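# Place small carton on raised block within blue outline

## Task

Set the small carton on top of the raised block so that no part of it extends beyond the blue tape outline, leave the large carton undisturbed in its original position, make sure the small carton stays put by itself with no help from the robot, then release it and pull the tool away.

## Robot and tools

Robot: one six-joint Doosan M1013 arm carrying a vacuum tool with four suction cups on two air channels. The cup point is the centre of the four cup rims, and the cups point along its +z axis. In the cup point's axes the cups sit at x = -35 and +35 mm; the pair at y = -70 mm is channel a and the pair at y = +70 mm is channel b. The tool reaches 148 mm to each side along its y axis. Cup rims are 36 mm wide.

Scene frame: origin on the table top under the arm base, +z up, +y to the left when facing along +x. Each result states end_effector_position (m), end_effector_quat_wxyz and velocities (m/s, rad/s) in this frame. The printed position may be slightly off, more so at long reach. The base may be tilted relative to the table.

execute_actions: "actions" is a list holding at most one item. An empty list only reports the state. An action is {"rows": [...], "steps": n}: 1 to 15 rows, n up to 15 (default 15), each step lasting 1/30 s; when rows run out the final row repeats. A wait is {"steps": n} with n up to 300, counted from the previous result, so thinking time uses it up. Optional "pictures" (boolean) turns the camera images on or off. A rejected call moves nothing.

Row layout (single arm, one list of 8 numbers, each in [-1, 1]): dx, dy, dz, rx, ry, rz, suction_a, suction_b. The first six are an offset, not a pose: they describe where the cup point should be relative to its pose in the latest result that reported it (before any such result in the scene, or for later calls inside one reply, relative to where the arm is when the action begins). They are expressed in the cup point's own axes, so dz moves along the cup direction. All rows of an action are measured from that same base pose, not chained. Scale: 1.0 equals 0.6 m for dx, dy, dz and 180 degrees for the rotation; rx, ry, rz form a single rotation vector. An all-zero offset is not a pause: it pulls the arm back to the base pose. The last two numbers set each channel's vacuum: +1 is full (about 75 kPa under ambient), smaller values give that fraction, and 0.01 or less switches the channel off. Settings persist until changed.

move: "target" is one 8-number row laid out and referenced exactly as above (an offset in cup-point axes, same scale). "speed" is the path's top speed in m/s, 0.002 to 0.5, default 0.25; rotation is capped at twice that value in rad/s. The path is a straight line lasting 0.5 to 10 s (longer ones are cut off at 10 s), turning the short way. It ignores obstacles and the real cup point may lag, stray or overshoot the speed, especially with the arm nearly straight. Vacuum values are applied at the start and not awaited. The result adds a "move:" line: done (settled near target), off_target, moving, held or fault, the distance to target, and limits: paced means the sent pose was clipped, held means a safety check stopped some steps (afterwards the arm may jump quickly).

wait: "seconds" 0 to 10; nothing new is commanded. zoom_image: "camera" (cam_head_left, cam_head_right, cam_wrist) and "region" [x0, y0, x1, y1] in that image's pixels from the top-left, no larger than 504 by 504. read_manual: only returns URDF licence text. finished_scene: pass the current scene number; it ends and grades the scene and cannot be reversed. Answering with no tool call ends the whole run.

Motion limits: every control step the commanded pose is clipped to within 70 mm and 16 degrees of the measured pose. After an action the arm continues only to the last clipped pose, so long moves need follow-up commands; read the reported pose and send the remainder. "Hand target" shows where the controller is currently driving. "pose unreachable" and HELD marks mean the clearance check (which counts the base mount as arm) altered or blocked steps. Position is favoured over orientation when both cannot be met.

Gripping: switch a channel on and press both its cups flat onto a smooth face so each rim seals fully; edges, holes or seams under a cup leak. A channel with an uncovered cup steals all pump flow and the other channel loses vacuum, so only enable channels whose cups are on the carton. suction_measured_a/b show reached vacuum (near 0 means no seal; on a tight surface it settles up to 0.17 below command, 0.27 with both on). part_present_a/b turn 1 at 0.54 and back to 0 below 0.49. Held objects ride up to about 12 mm nearer the tool. To release, set the carton down so it rests on the block, switch both channels off, then lift more than 15 mm. A cup stuck to the table anchors the tool: switch that channel off.

Faults: the arm is stiff; aiming even slightly past a firm contact, or touching fast, can trigger a stop. A joint reaching its load limit (waist and shoulder 309, elbow 145, wrist joints 40.9 N m) or an external force of 144 N halts the arm for 10 s and drops the rest of the call. Approach surfaces slowly and aim just at contact. Watch for MOTOR HOT warnings; an OVER-TEMPERATURE FAULT brakes the arm until it cools. Joint torques and Flange force readings include offsets and noise and the weight of anything held.

Avoid: dropping, slamming or sliding the small carton, bumping the large carton, and pushing anything off the table. Loose objects may occasionally be nudged by an outside disturbance, so confirm final placement in the images (cam_head_left and cam_head_right 896x504, cam_wrist 616x616 fisheye) before ending.

Each tool is called after ">>>" by a JSON object that holds its "method" and its "body", one argument or row to a line.

## Session

>>> {"method": "execute_actions", "body": {
  "actions": []
}}

Scene clock: 0.00 s of 5300.00 s.
end_effector_position=(+0.6499, +0.0094, +0.5155) suction_measured_a=0.00 part_present_a=0 suction_measured_b=0.00 part_present_b=0 end_effector_quat_wxyz=(-0.001, +0.700, +0.714, +0.003) end_effector_velocity=(-0.000, +0.000, -0.000) end_effector_angular_velocity=(-0.000, +0.000, +0.000)
Joint positions: [-0.054  0.152  1.528 -0.001  1.461  1.517]
Joint velocities: [ 0.  0.  0. -0. -0.  0.]
Joint torques (N m, as the joint torque sensors report them, + toward a larger angle): no reading
Flange force (N, the push that the arm receives, along the end effector's own x y z axes): no reading
Hand target: +0.650, +0.009, +0.515; -0.001, +0.700, +0.714, +0.003

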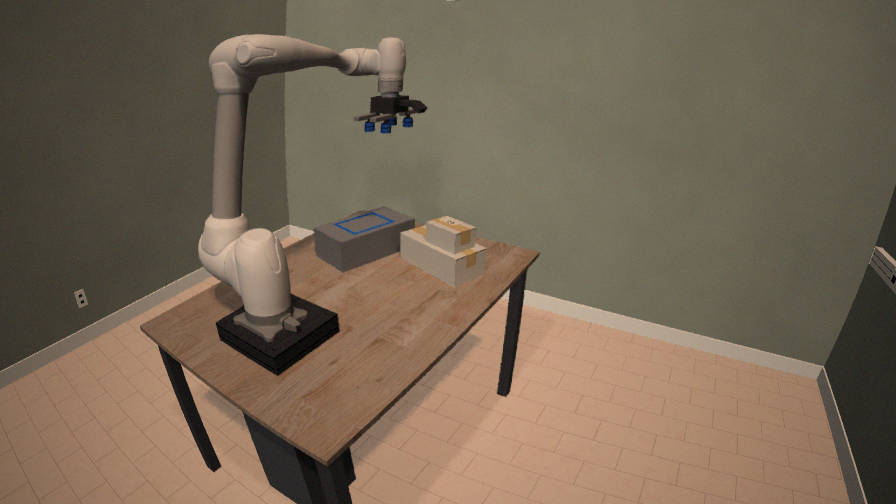

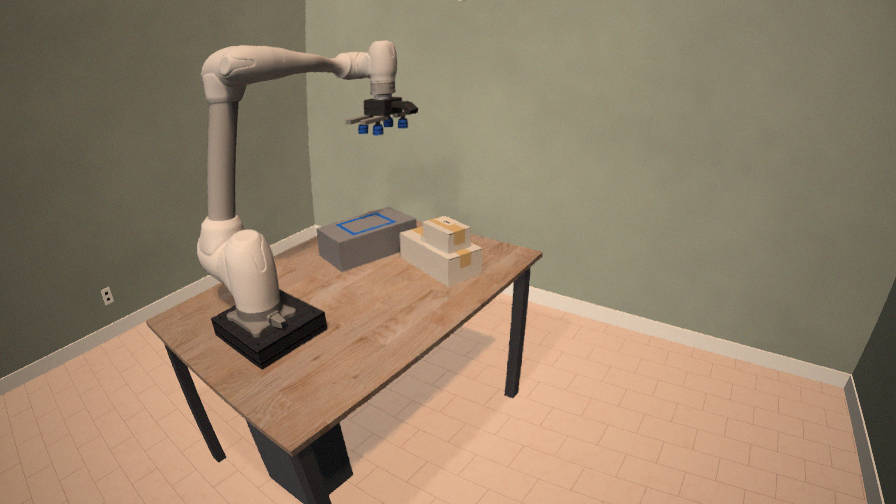

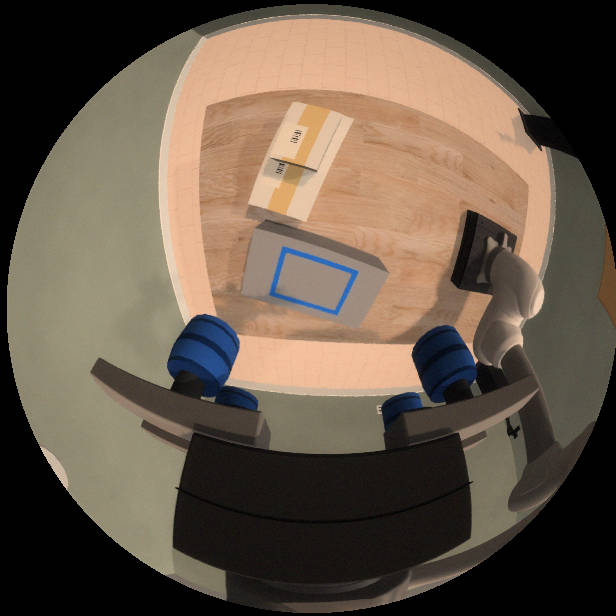

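>>> {"method": "zoom_image", "body": {
  "camera": "cam_head_left",
  "region": [300,190,500,300]
}}

>>> {"method": "zoom_image", "body": {
  "camera": "cam_head_right",
  "region": [300,190,500,300]
}}

>>> {"method": "zoom_image", "body": {
  "camera": "cam_wrist",
  "region": [220,90,420,340]
}}

Region (300, 190, 500, 300) of cam_head_left's 896x504 image, scaled by 2.520, with more detail than that image has; it fills the top 277 rows of this view, and the rest is white.

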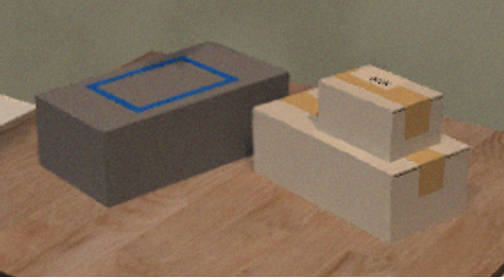

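Region (300, 190, 500, 300) of cam_head_right's 896x504 image, scaled by 2.520, with more detail than that image has; it fills the top 277 rows of this view, and the rest is white.

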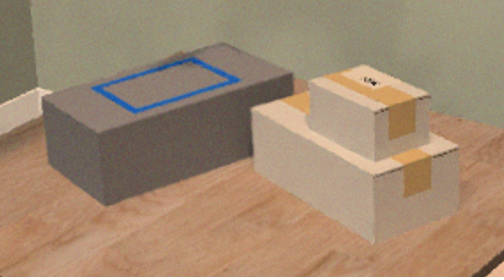

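Region (220, 90, 420, 340) of cam_wrist's 616x616 image, scaled by 2.016, with more detail than that image has; it fills the left 403 columns of this view, and the rest is white.

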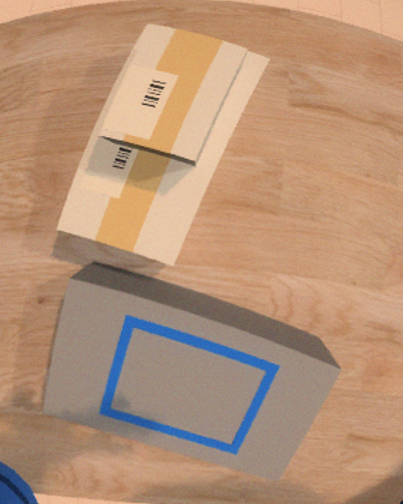

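>>> {"method": "move", "body": {
  "target": [-0.358,-0.02,0.28,0,0,0.094,0,0],
  "speed": 0.4
}}

Scene clock: 39.07 s of 5300.00 s.
end_effector_position=(+0.6418, -0.2047, +0.3461) suction_measured_a=0.00 part_present_a=0 suction_measured_b=0.00 part_present_b=0 end_effector_quat_wxyz=(-0.001, +0.798, +0.603, +0.002) end_effector_velocity=(+0.000, -0.000, +0.000) end_effector_angular_velocity=(+0.000, -0.001, -0.001)
Joint positions: [-0.377  0.256  1.711 -0.001  1.174  1.49 ]
Joint velocities: [-0.     0.    -0.001  0.001  0.    -0.   ]
Joint torques (N m, as the joint torque sensors report them, + toward a larger angle): [ -2.02 -66.6  -42.89   4.45  -0.19  -0.3 ]
Flange force (N, the push that the arm receives, along the end effector's own x y z axes): [4.2 -5.1 -1.3]
Hand target: +0.642, -0.205, +0.346; -0.001, +0.798, +0.603, +0.002
Off the commanded pose: 0.001 m, 0 deg.
After step 90, 34.97 s passed at rest.
move: done
camera_calibration (this result's frames):
cam_wrist: T_world_to_cam=[[-0.97103, 0.23753, -0.026085, 0.689945], [0.182268, 0.806831, 0.561963, -0.0961993], [0.154529, 0.540928, -0.826751, 0.431941], [0, 0, 0, 1]] pos_world=[0.620744, -0.319915, 0.429165]

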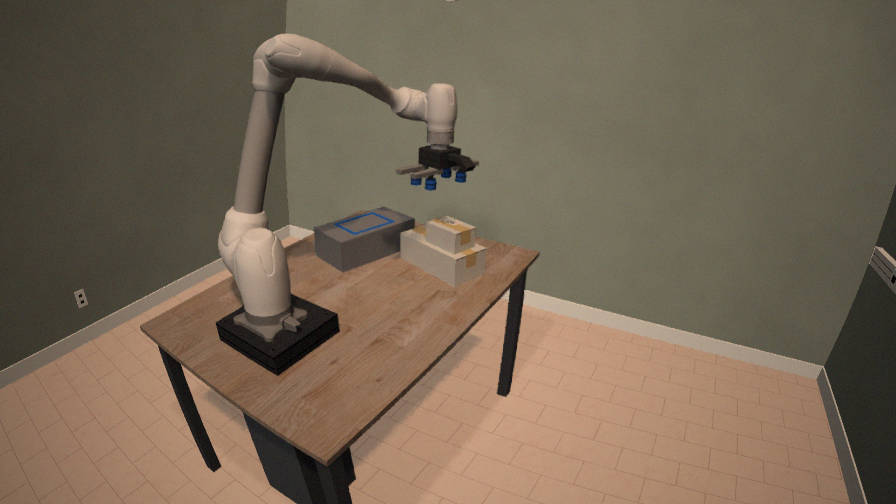

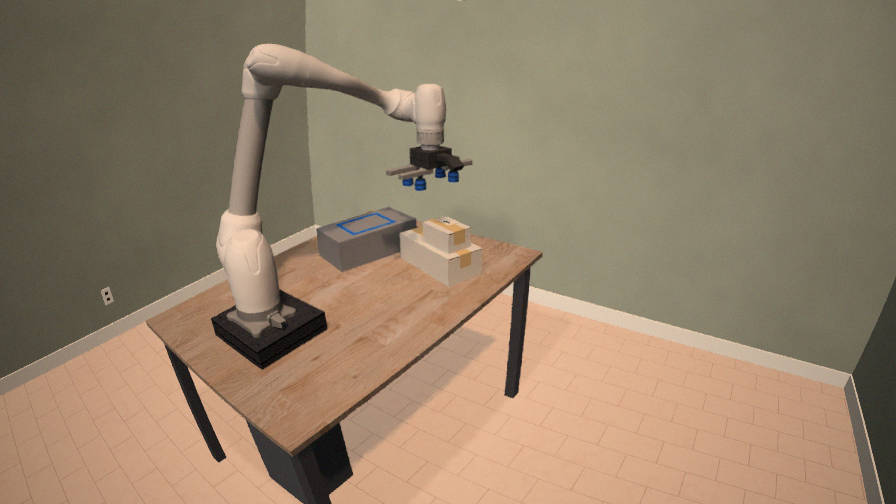

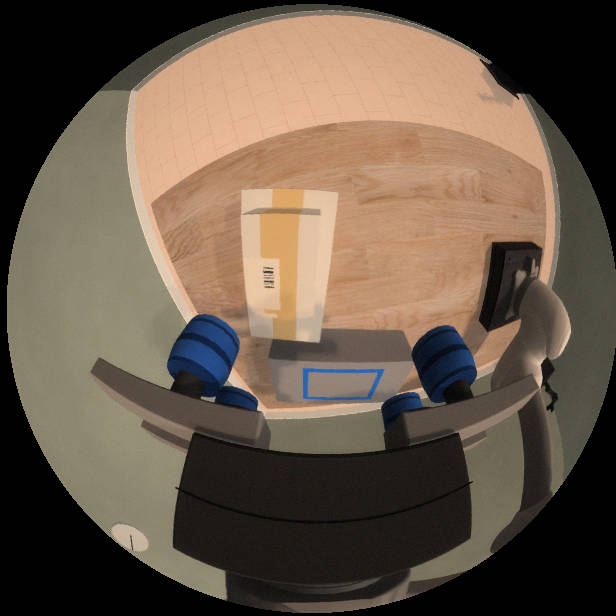

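>>> {"method": "zoom_image", "body": {
  "camera": "cam_wrist",
  "region": [200,170,440,420]
}}

Region (200, 170, 440, 420) of cam_wrist's 616x616 image, scaled by 2.016, with more detail than that image has; it fills the left 484 columns of this view, and the rest is white.

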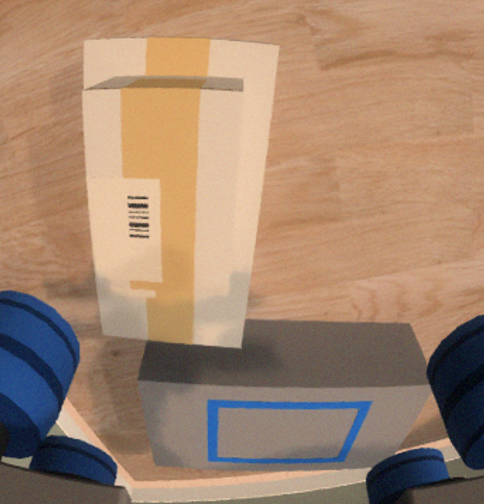

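>>> {"method": "move", "body": {
  "target": [-0.008,-0.03,0.24,0,0,0,0,0],
  "speed": 0.2
}}

>>> {"method": "move", "body": {
  "target": [0,0,0.045,0,0,0,0,1],
  "speed": 0.02
}}

Scene clock: 61.20 s of 5300.00 s.
end_effector_position=(+0.6233, -0.2036, +0.2021) suction_measured_a=0.00 part_present_a=0 suction_measured_b=0.00 part_present_b=0 end_effector_quat_wxyz=(-0.001, +0.798, +0.603, +0.002) end_effector_velocity=(-0.000, -0.001, +0.000) end_effector_angular_velocity=(-0.000, -0.000, -0.000)
Joint positions: [-0.386  0.35   1.88  -0.001  0.911  1.48 ]
Joint velocities: [-0.001  0.    -0.001 -0.     0.    -0.001]
Joint torques (N m, as the joint torque sensors report them, + toward a larger angle): [ -0.67 -70.16 -37.68   3.84  -0.15  -0.31]
Flange force (N, the push that the arm receives, along the end effector's own x y z axes): [2.2 -6.8 -2.0]
Hand target: +0.623, -0.204, +0.202; -0.001, +0.798, +0.603, +0.002
Off the commanded pose: 0.000 m, 0 deg.
After step 90, 18.07 s passed at rest.
move: done
camera_calibration (this result's frames):
cam_wrist: T_world_to_cam=[[-0.971078, 0.237331, -0.0260955, 0.667978], [0.182096, 0.806869, 0.561964, -0.0126679], [0.154427, 0.540959, -0.82675, 0.315203], [0, 0, 0, 1]] pos_world=[0.602289, -0.318822, 0.285144]

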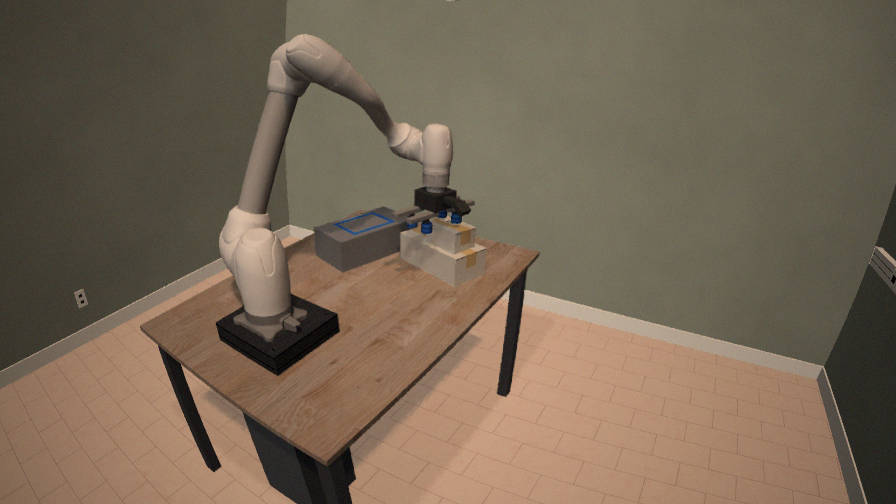

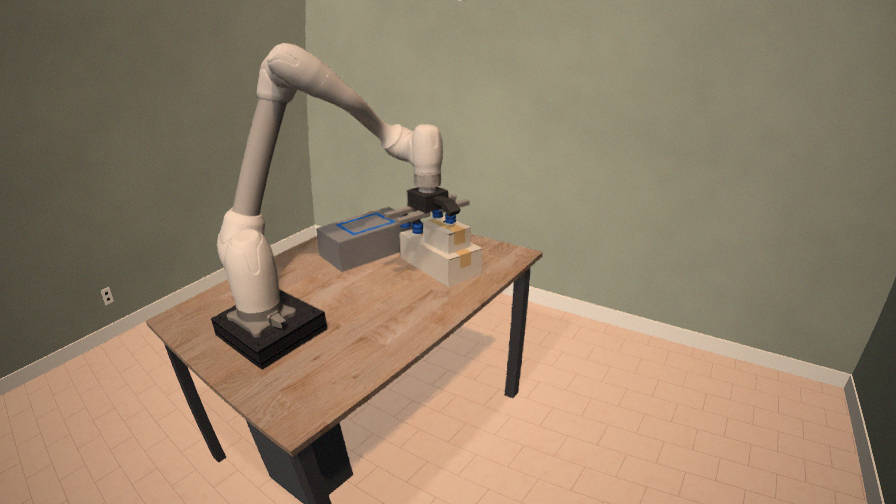

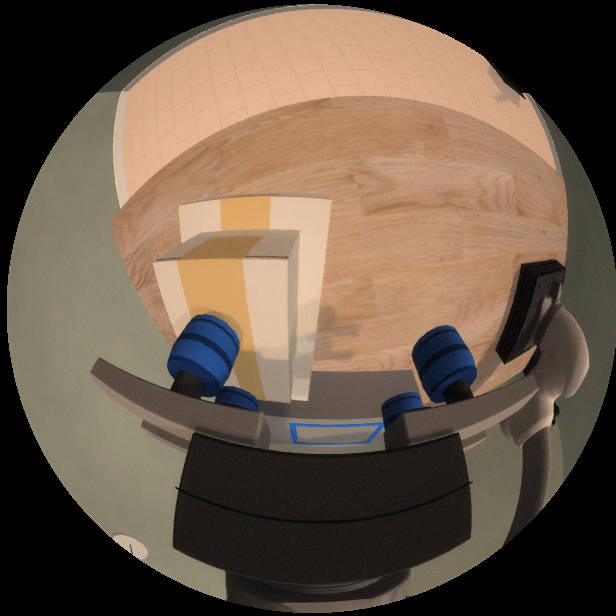

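Scene clock: 62.77 s of 5300.00 s.
end_effector_position=(+0.6234, -0.2035, +0.1751) suction_measured_a=0.00 part_present_a=0 suction_measured_b=0.88 part_present_b=1 end_effector_quat_wxyz=(-0.001, +0.798, +0.603, +0.002) end_effector_velocity=(+0.000, -0.000, +0.000) end_effector_angular_velocity=(-0.000, -0.001, +0.001)
Joint positions: [-0.386  0.379  1.898 -0.001  0.863  1.48 ]
Joint velocities: [-0.    -0.    -0.001  0.     0.    -0.001]
Joint torques (N m, as the joint torque sensors report them, + toward a larger angle): [ -2.31 -73.35 -37.51   3.47  -0.33  -0.38]
Flange force (N, the push that the arm receives, along the end effector's own x y z axes): [4.9 -6.6 -0.7]
Hand target: +0.623, -0.203, +0.175; -0.001, +0.798, +0.603, +0.002
Off the commanded pose: 0.000 m, 0 deg.
move: done
camera_calibration (this result's frames):
cam_wrist: T_world_to_cam=[[-0.971083, 0.237316, -0.0260749, 0.66725], [0.182091, 0.806855, 0.561986, 0.00238582], [0.154407, 0.540986, -0.826736, 0.292798], [0, 0, 0, 1]] pos_world=[0.60231, -0.318674, 0.258125]

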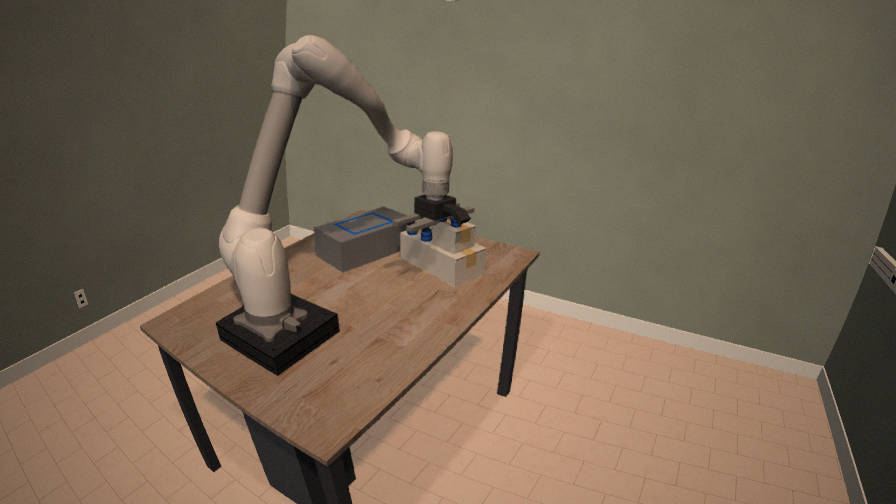

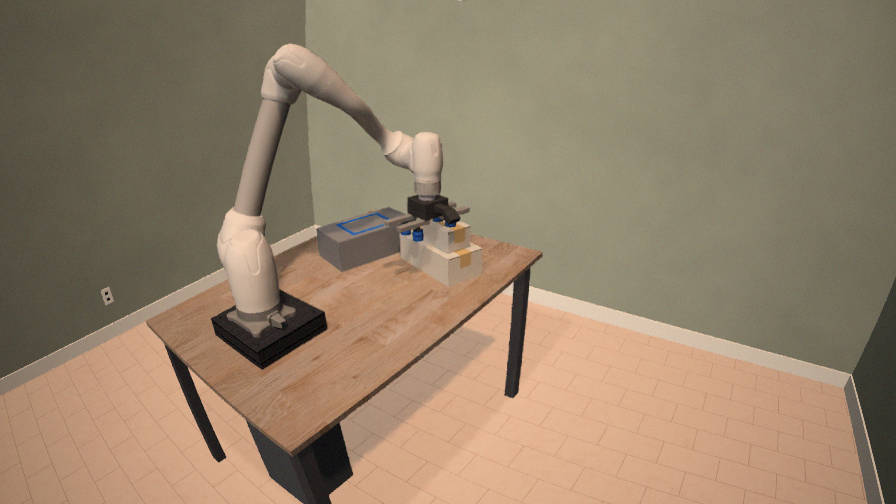

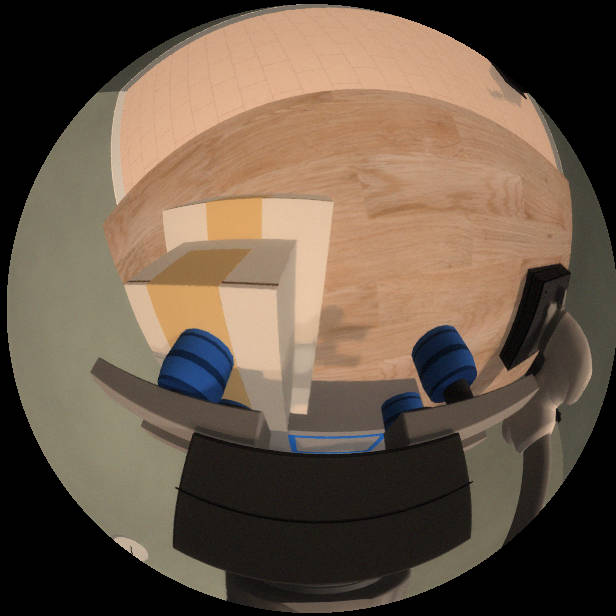

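>>> {"method": "move", "body": {
  "target": [0,0,-0.14,0,0,0,0,1],
  "speed": 0.1
}}

>>> {"method": "move", "body": {
  "target": [0.458,-0.097,0,0,0,-0.5,0,1],
  "speed": 0.2
}}

Scene clock: 80.73 s of 5300.00 s.
end_effector_position=(+0.6233, -0.2039, +0.2591) suction_measured_a=0.00 part_present_a=0 suction_measured_b=0.90 part_present_b=1 end_effector_quat_wxyz=(-0.001, +0.798, +0.603, +0.002) end_effector_velocity=(+0.000, +0.001, +0.000) end_effector_angular_velocity=(-0.000, +0.000, +0.001)
Joint positions: [-0.386  0.295  1.834 -0.001  1.012  1.48 ]
Joint velocities: [ 0.001 -0.    -0.    -0.     0.     0.   ]
Joint torques (N m, as the joint torque sensors report them, + toward a larger angle): [  0.13 -69.82 -41.88   3.93  -0.44  -0.27]
Flange force (N, the push that the arm receives, along the end effector's own x y z axes): [1.4 -6.7 1.3]
Hand target: +0.623, -0.204, +0.259; -0.001, +0.798, +0.603, +0.002
Off the commanded pose: 0.000 m, 0 deg.
After step 90, 13.83 s passed at rest.
move: done
camera_calibration (this result's frames):
cam_wrist: T_world_to_cam=[[-0.971067, 0.237379, -0.0260843, 0.669464], [0.182149, 0.806881, 0.561929, -0.0444619], [0.154437, 0.54092, -0.826774, 0.36251], [0, 0, 0, 1]] pos_world=[0.602208, -0.31913, 0.342161]

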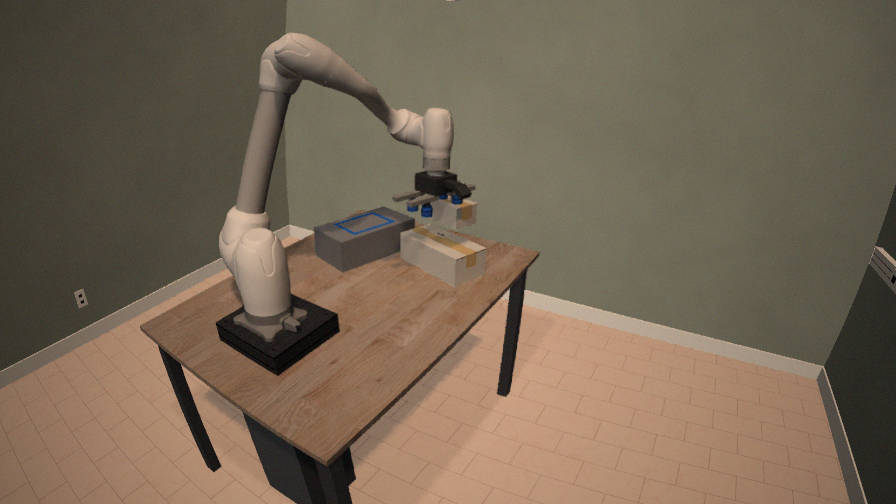

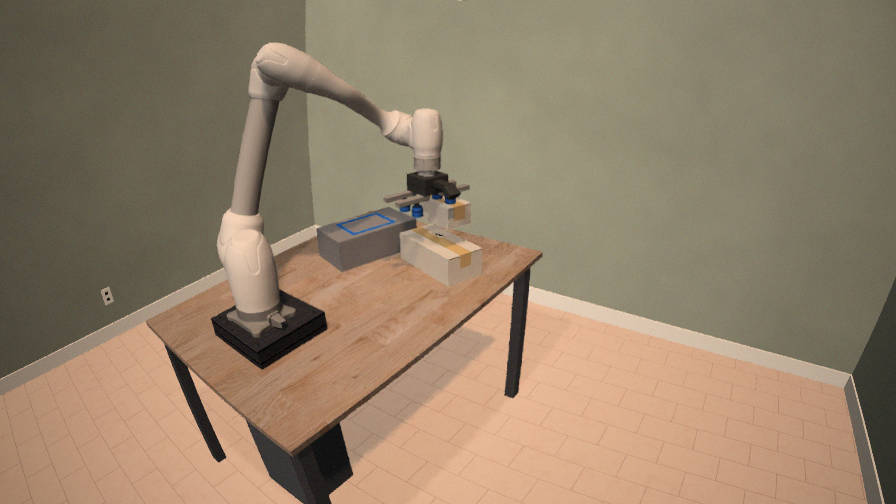

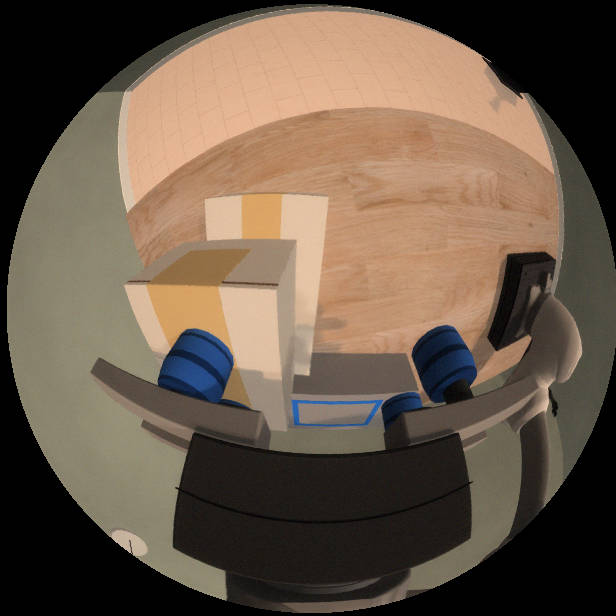

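Scene clock: 84.97 s of 5300.00 s.
end_effector_position=(+0.6424, +0.0765, +0.2606) suction_measured_a=0.00 part_present_a=0 suction_measured_b=0.90 part_present_b=1 end_effector_quat_wxyz=(+0.001, +0.137, +0.990, +0.003) end_effector_velocity=(+0.000, -0.000, +0.000) end_effector_angular_velocity=(-0.000, -0.000, +0.000)
Joint positions: [ 0.048  0.283  1.85  -0.001  1.007  0.343]
Joint velocities: [-0. -0. -0. -0. -0. -0.]
Joint torques (N m, as the joint torque sensors report them, + toward a larger angle): [ -0.63 -67.3  -41.81   4.09  -0.17  -0.31]
Flange force (N, the push that the arm receives, along the end effector's own x y z axes): [7.9 -1.3 0.9]
Hand target: +0.642, +0.077, +0.261; +0.001, +0.137, +0.991, +0.003
Off the commanded pose: 0.000 m, 0 deg.
move: done
camera_calibration (this result's frames):
cam_wrist: T_world_to_cam=[[-0.23724, -0.97097, -0.0305857, 0.243758], [-0.810659, 0.180525, 0.556994, 0.41192], [-0.535303, 0.156936, -0.829953, 0.682448], [0, 0, 0, 1]] pos_world=[0.757073, 0.0552189, 0.344418]

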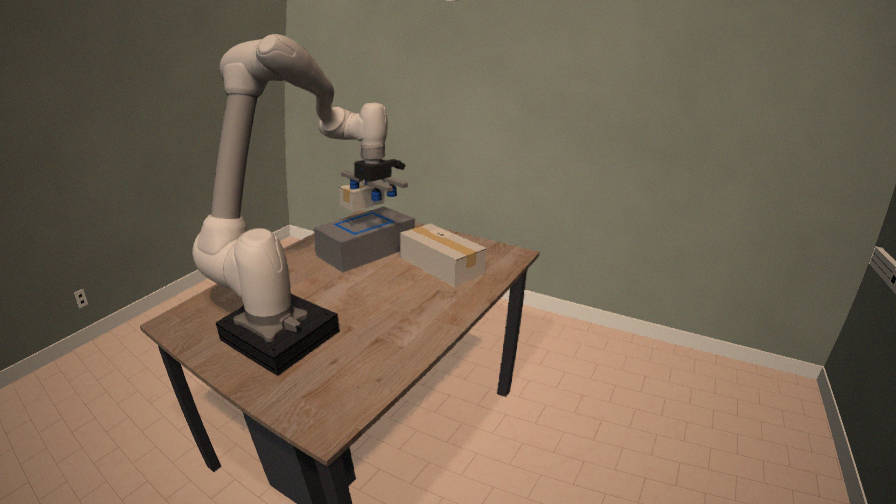

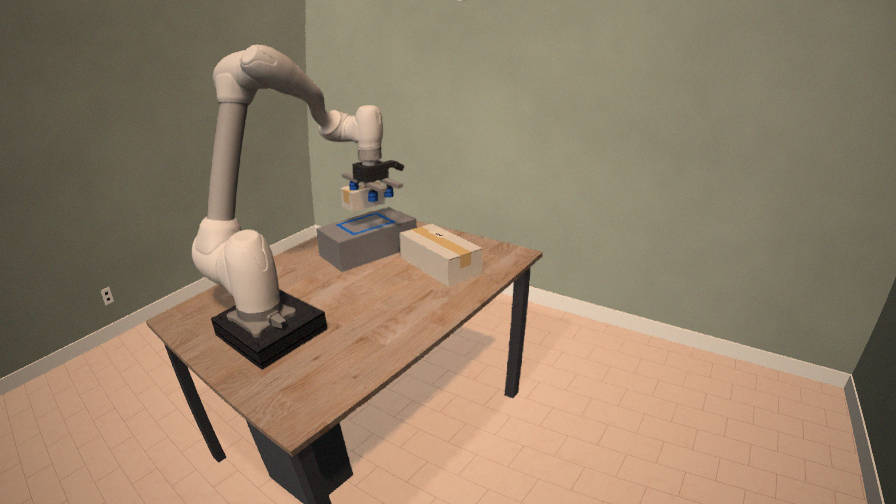

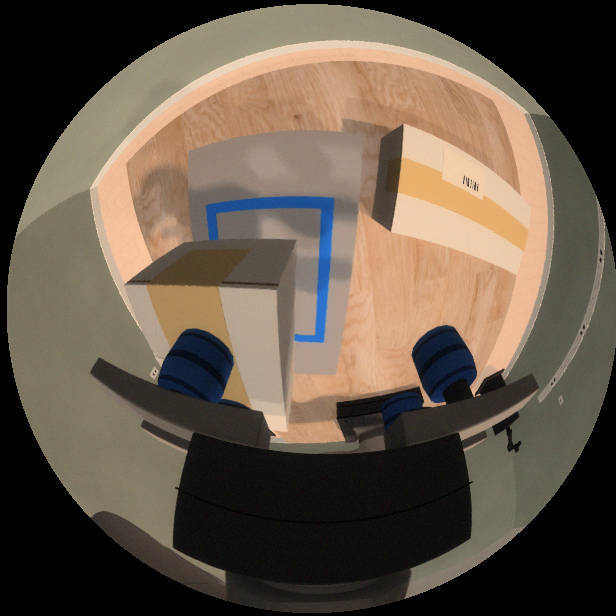

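>>> {"method": "move", "body": {
  "target": [0,0,0.075,0,0,0,0,1],
  "speed": 0.06
}}

>>> {"method": "zoom_image", "body": {
  "camera": "cam_head_left",
  "region": [300,170,440,280]
}}

>>> {"method": "zoom_image", "body": {
  "camera": "cam_wrist",
  "region": [150,150,400,400]
}}

Scene clock: 90.73 s of 5300.00 s.
end_effector_position=(+0.6425, +0.0768, +0.2156) suction_measured_a=0.00 part_present_a=0 suction_measured_b=0.90 part_present_b=1 end_effector_quat_wxyz=(+0.001, +0.137, +0.991, +0.003) end_effector_velocity=(+0.000, +0.000, +0.000) end_effector_angular_velocity=(+0.000, -0.000, +0.001)
Joint positions: [ 0.048  0.326  1.887 -0.001  0.927  0.343]
Joint velocities: [ 0.    -0.    -0.     0.     0.    -0.001]
Joint torques (N m, as the joint torque sensors report them, + toward a larger angle): [ -1.49 -69.38 -39.86   3.91  -0.47  -0.22]
Flange force (N, the push that the arm receives, along the end effector's own x y z axes): [8.5 -0.3 -0.2]
Hand target: +0.642, +0.077, +0.216; +0.001, +0.137, +0.991, +0.003
Off the commanded pose: 0.000 m, 0 deg.
After step 90, 1.73 s passed at rest.
move: done
camera_calibration (this result's frames):
cam_wrist: T_world_to_cam=[[-0.23719, -0.97098, -0.0306373, 0.242634], [-0.810658, 0.180451, 0.55702, 0.436973], [-0.535326, 0.156956, -0.829934, 0.645075], [0, 0, 0, 1]] pos_world=[0.757112, 0.0554915, 0.2994]

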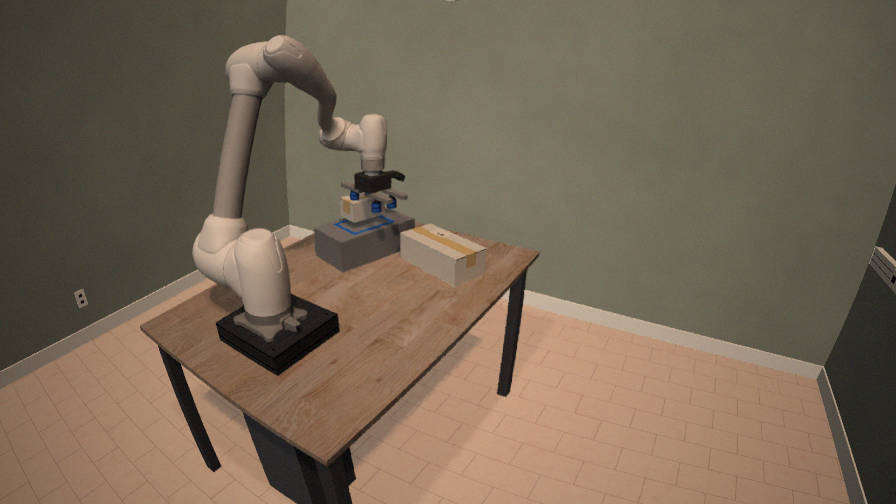

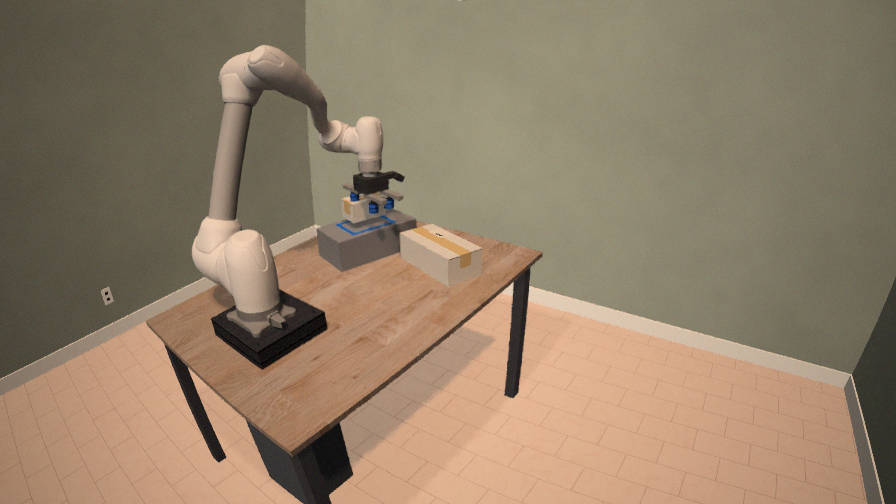

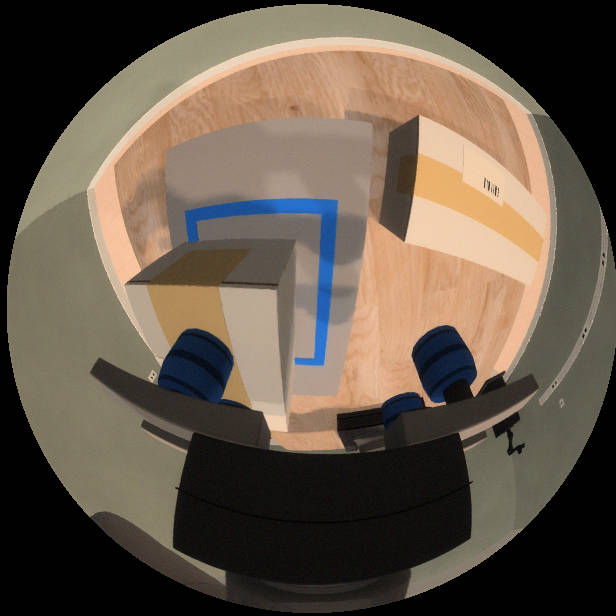

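Region (300, 170, 440, 280) of cam_head_left's 896x504 image, scaled by 3.600, with more detail than that image has; it fills the top 396 rows of this view, and the rest is white.

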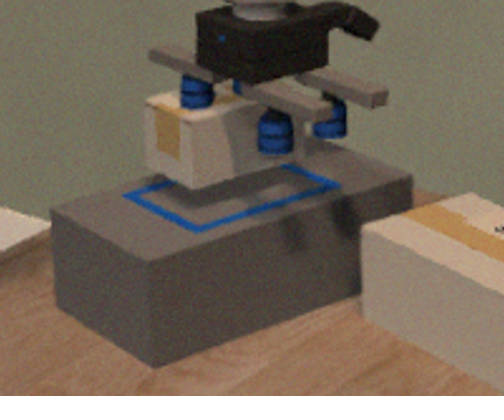

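Region (150, 150, 400, 400) of cam_wrist's 616x616 image, scaled by 2.016, with more detail than that image has.

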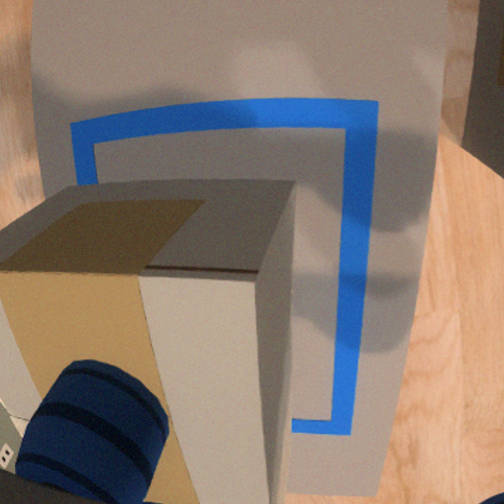

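>>> {"method": "move", "body": {
  "target": [-0.007,-0.009,0.035,0,0,0,0,1],
  "speed": 0.03
}}

>>> {"method": "zoom_image", "body": {
  "camera": "cam_head_left",
  "region": [300,170,440,280]
}}

Scene clock: 102.23 s of 5300.00 s.
end_effector_position=(+0.6450, +0.0706, +0.1946) suction_measured_a=0.00 part_present_a=0 suction_measured_b=0.90 part_present_b=1 end_effector_quat_wxyz=(+0.001, +0.137, +0.991, +0.003) end_effector_velocity=(-0.000, -0.000, -0.000) end_effector_angular_velocity=(+0.000, +0.000, -0.002)
Joint positions: [ 0.038  0.351  1.899 -0.001  0.891  0.333]
Joint velocities: [-0.001 -0.     0.     0.001 -0.     0.   ]
Joint torques (N m, as the joint torque sensors report them, + toward a larger angle): [ -0.33 -70.87 -38.73   3.96  -0.46  -0.17]
Flange force (N, the push that the arm receives, along the end effector's own x y z axes): [7.8 -2.0 -0.7]
Hand target: +0.645, +0.071, +0.195; +0.001, +0.137, +0.991, +0.003
Off the commanded pose: 0.000 m, 0 deg.
After step 90, 7.53 s passed at rest.
move: done
camera_calibration (this result's frames):
cam_wrist: T_world_to_cam=[[-0.237146, -0.970992, -0.0306038, 0.236512], [-0.810654, 0.18043, 0.557033, 0.451902], [-0.535352, 0.156907, -0.829927, 0.629985], [0, 0, 0, 1]] pos_world=[0.759688, 0.0492659, 0.278355]

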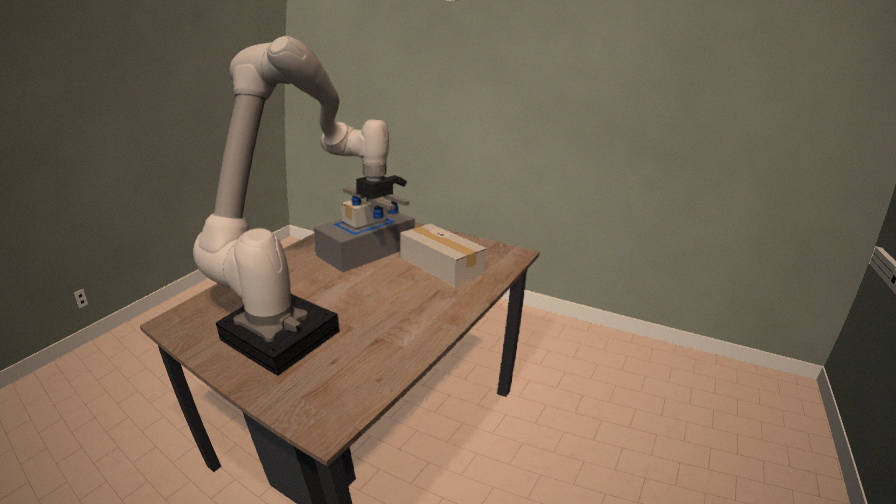

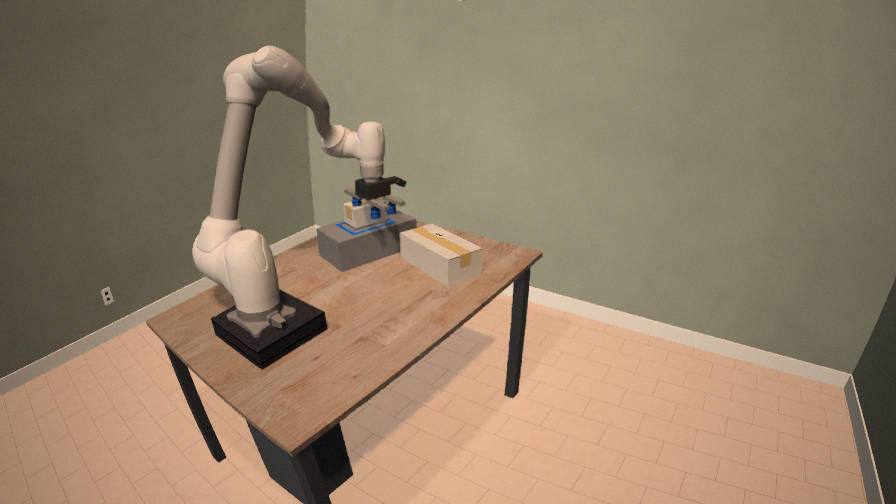

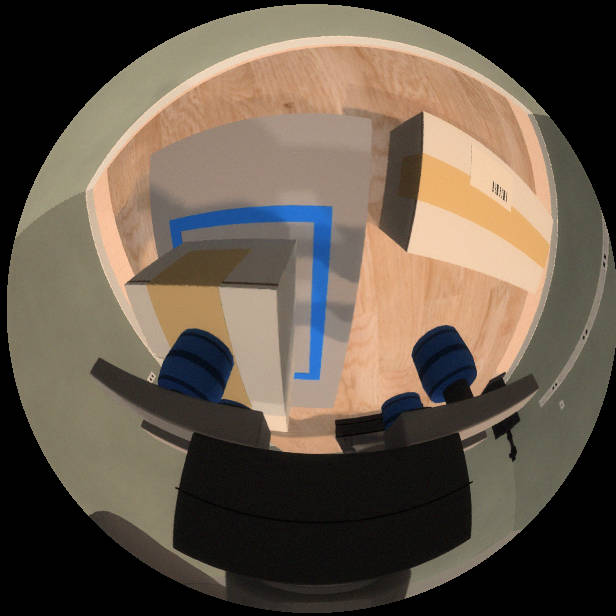

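Region (300, 170, 440, 280) of cam_head_left's 896x504 image, scaled by 3.600, with more detail than that image has; it fills the top 396 rows of this view, and the rest is white.

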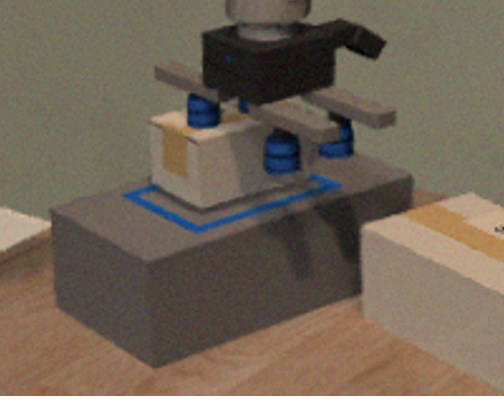

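>>> {"method": "move", "body": {
  "target": [0,0,0.018,0,0,0,0,1],
  "speed": 0.015
}}

>>> {"method": "zoom_image", "body": {
  "camera": "cam_head_left",
  "region": [300,170,440,280]
}}

Scene clock: 106.23 s of 5300.00 s.
end_effector_position=(+0.6451, +0.0706, +0.1838) suction_measured_a=0.00 part_present_a=0 suction_measured_b=0.90 part_present_b=1 end_effector_quat_wxyz=(+0.001, +0.137, +0.991, +0.003) end_effector_velocity=(+0.000, +0.001, +0.000) end_effector_angular_velocity=(+0.000, -0.000, +0.001)
Joint positions: [ 0.038  0.362  1.907 -0.001  0.872  0.333]
Joint velocities: [ 0.001  0.    -0.     0.001  0.     0.   ]
Joint torques (N m, as the joint torque sensors report them, + toward a larger angle): [ -3.01 -65.63 -33.85   3.4   -0.21  -0.02]
Flange force (N, the push that the arm receives, along the end effector's own x y z axes): [8.7 2.5 -9.7]
Hand target: +0.645, +0.071, +0.184; +0.001, +0.137, +0.991, +0.003
Off the commanded pose: 0.000 m, 0 deg.
After step 90, 0.07 s passed at rest.
move: done
camera_calibration (this result's frames):
cam_wrist: T_world_to_cam=[[-0.237155, -0.970987, -0.0306871, 0.236281], [-0.810727, 0.180411, 0.556932, 0.45797], [-0.535238, 0.156958, -0.829991, 0.62103], [0, 0, 0, 1]] pos_world=[0.759722, 0.049327, 0.267642]

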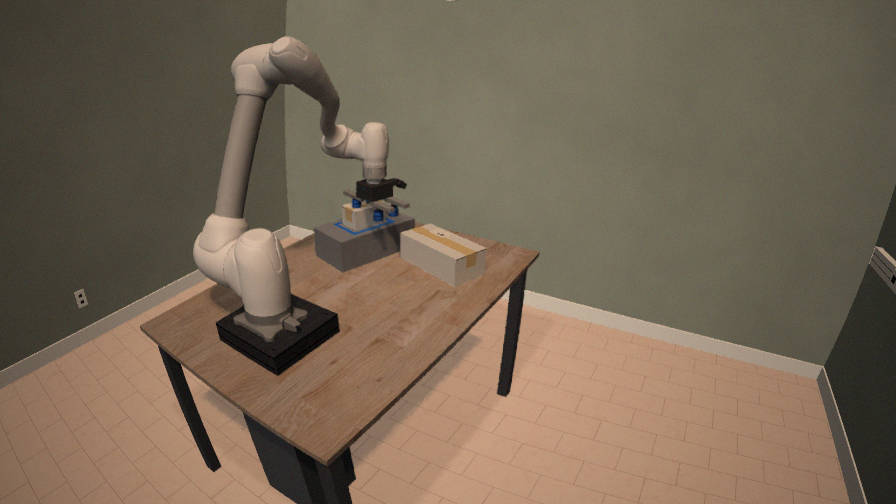

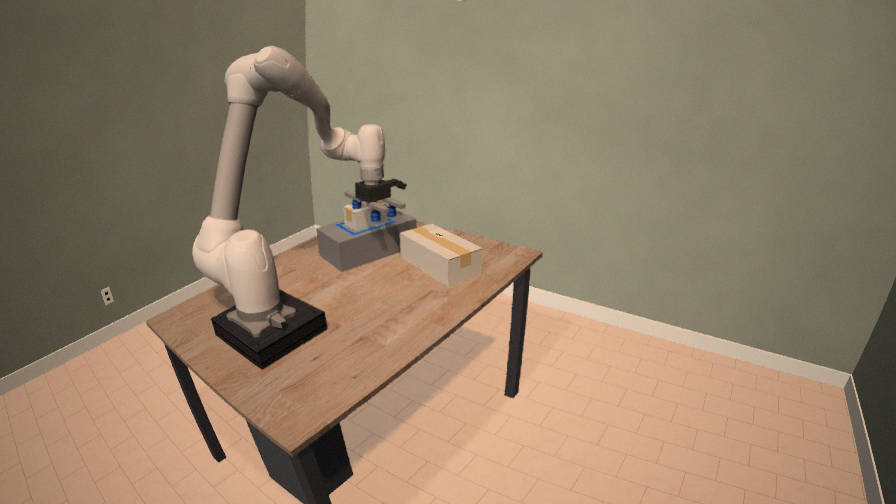

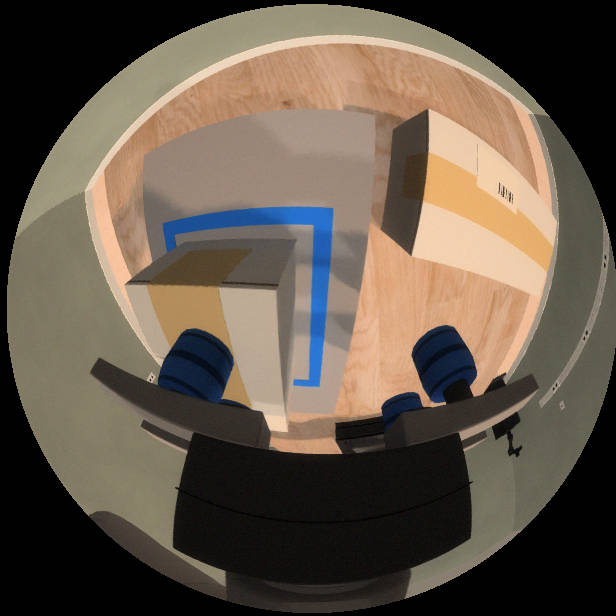

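Region (300, 170, 440, 280) of cam_head_left's 896x504 image, scaled by 3.600, with more detail than that image has; it fills the top 396 rows of this view, and the rest is white.

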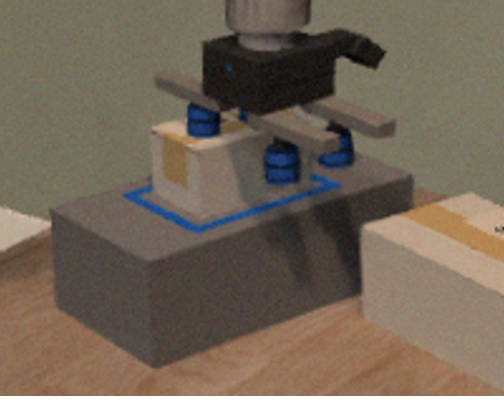

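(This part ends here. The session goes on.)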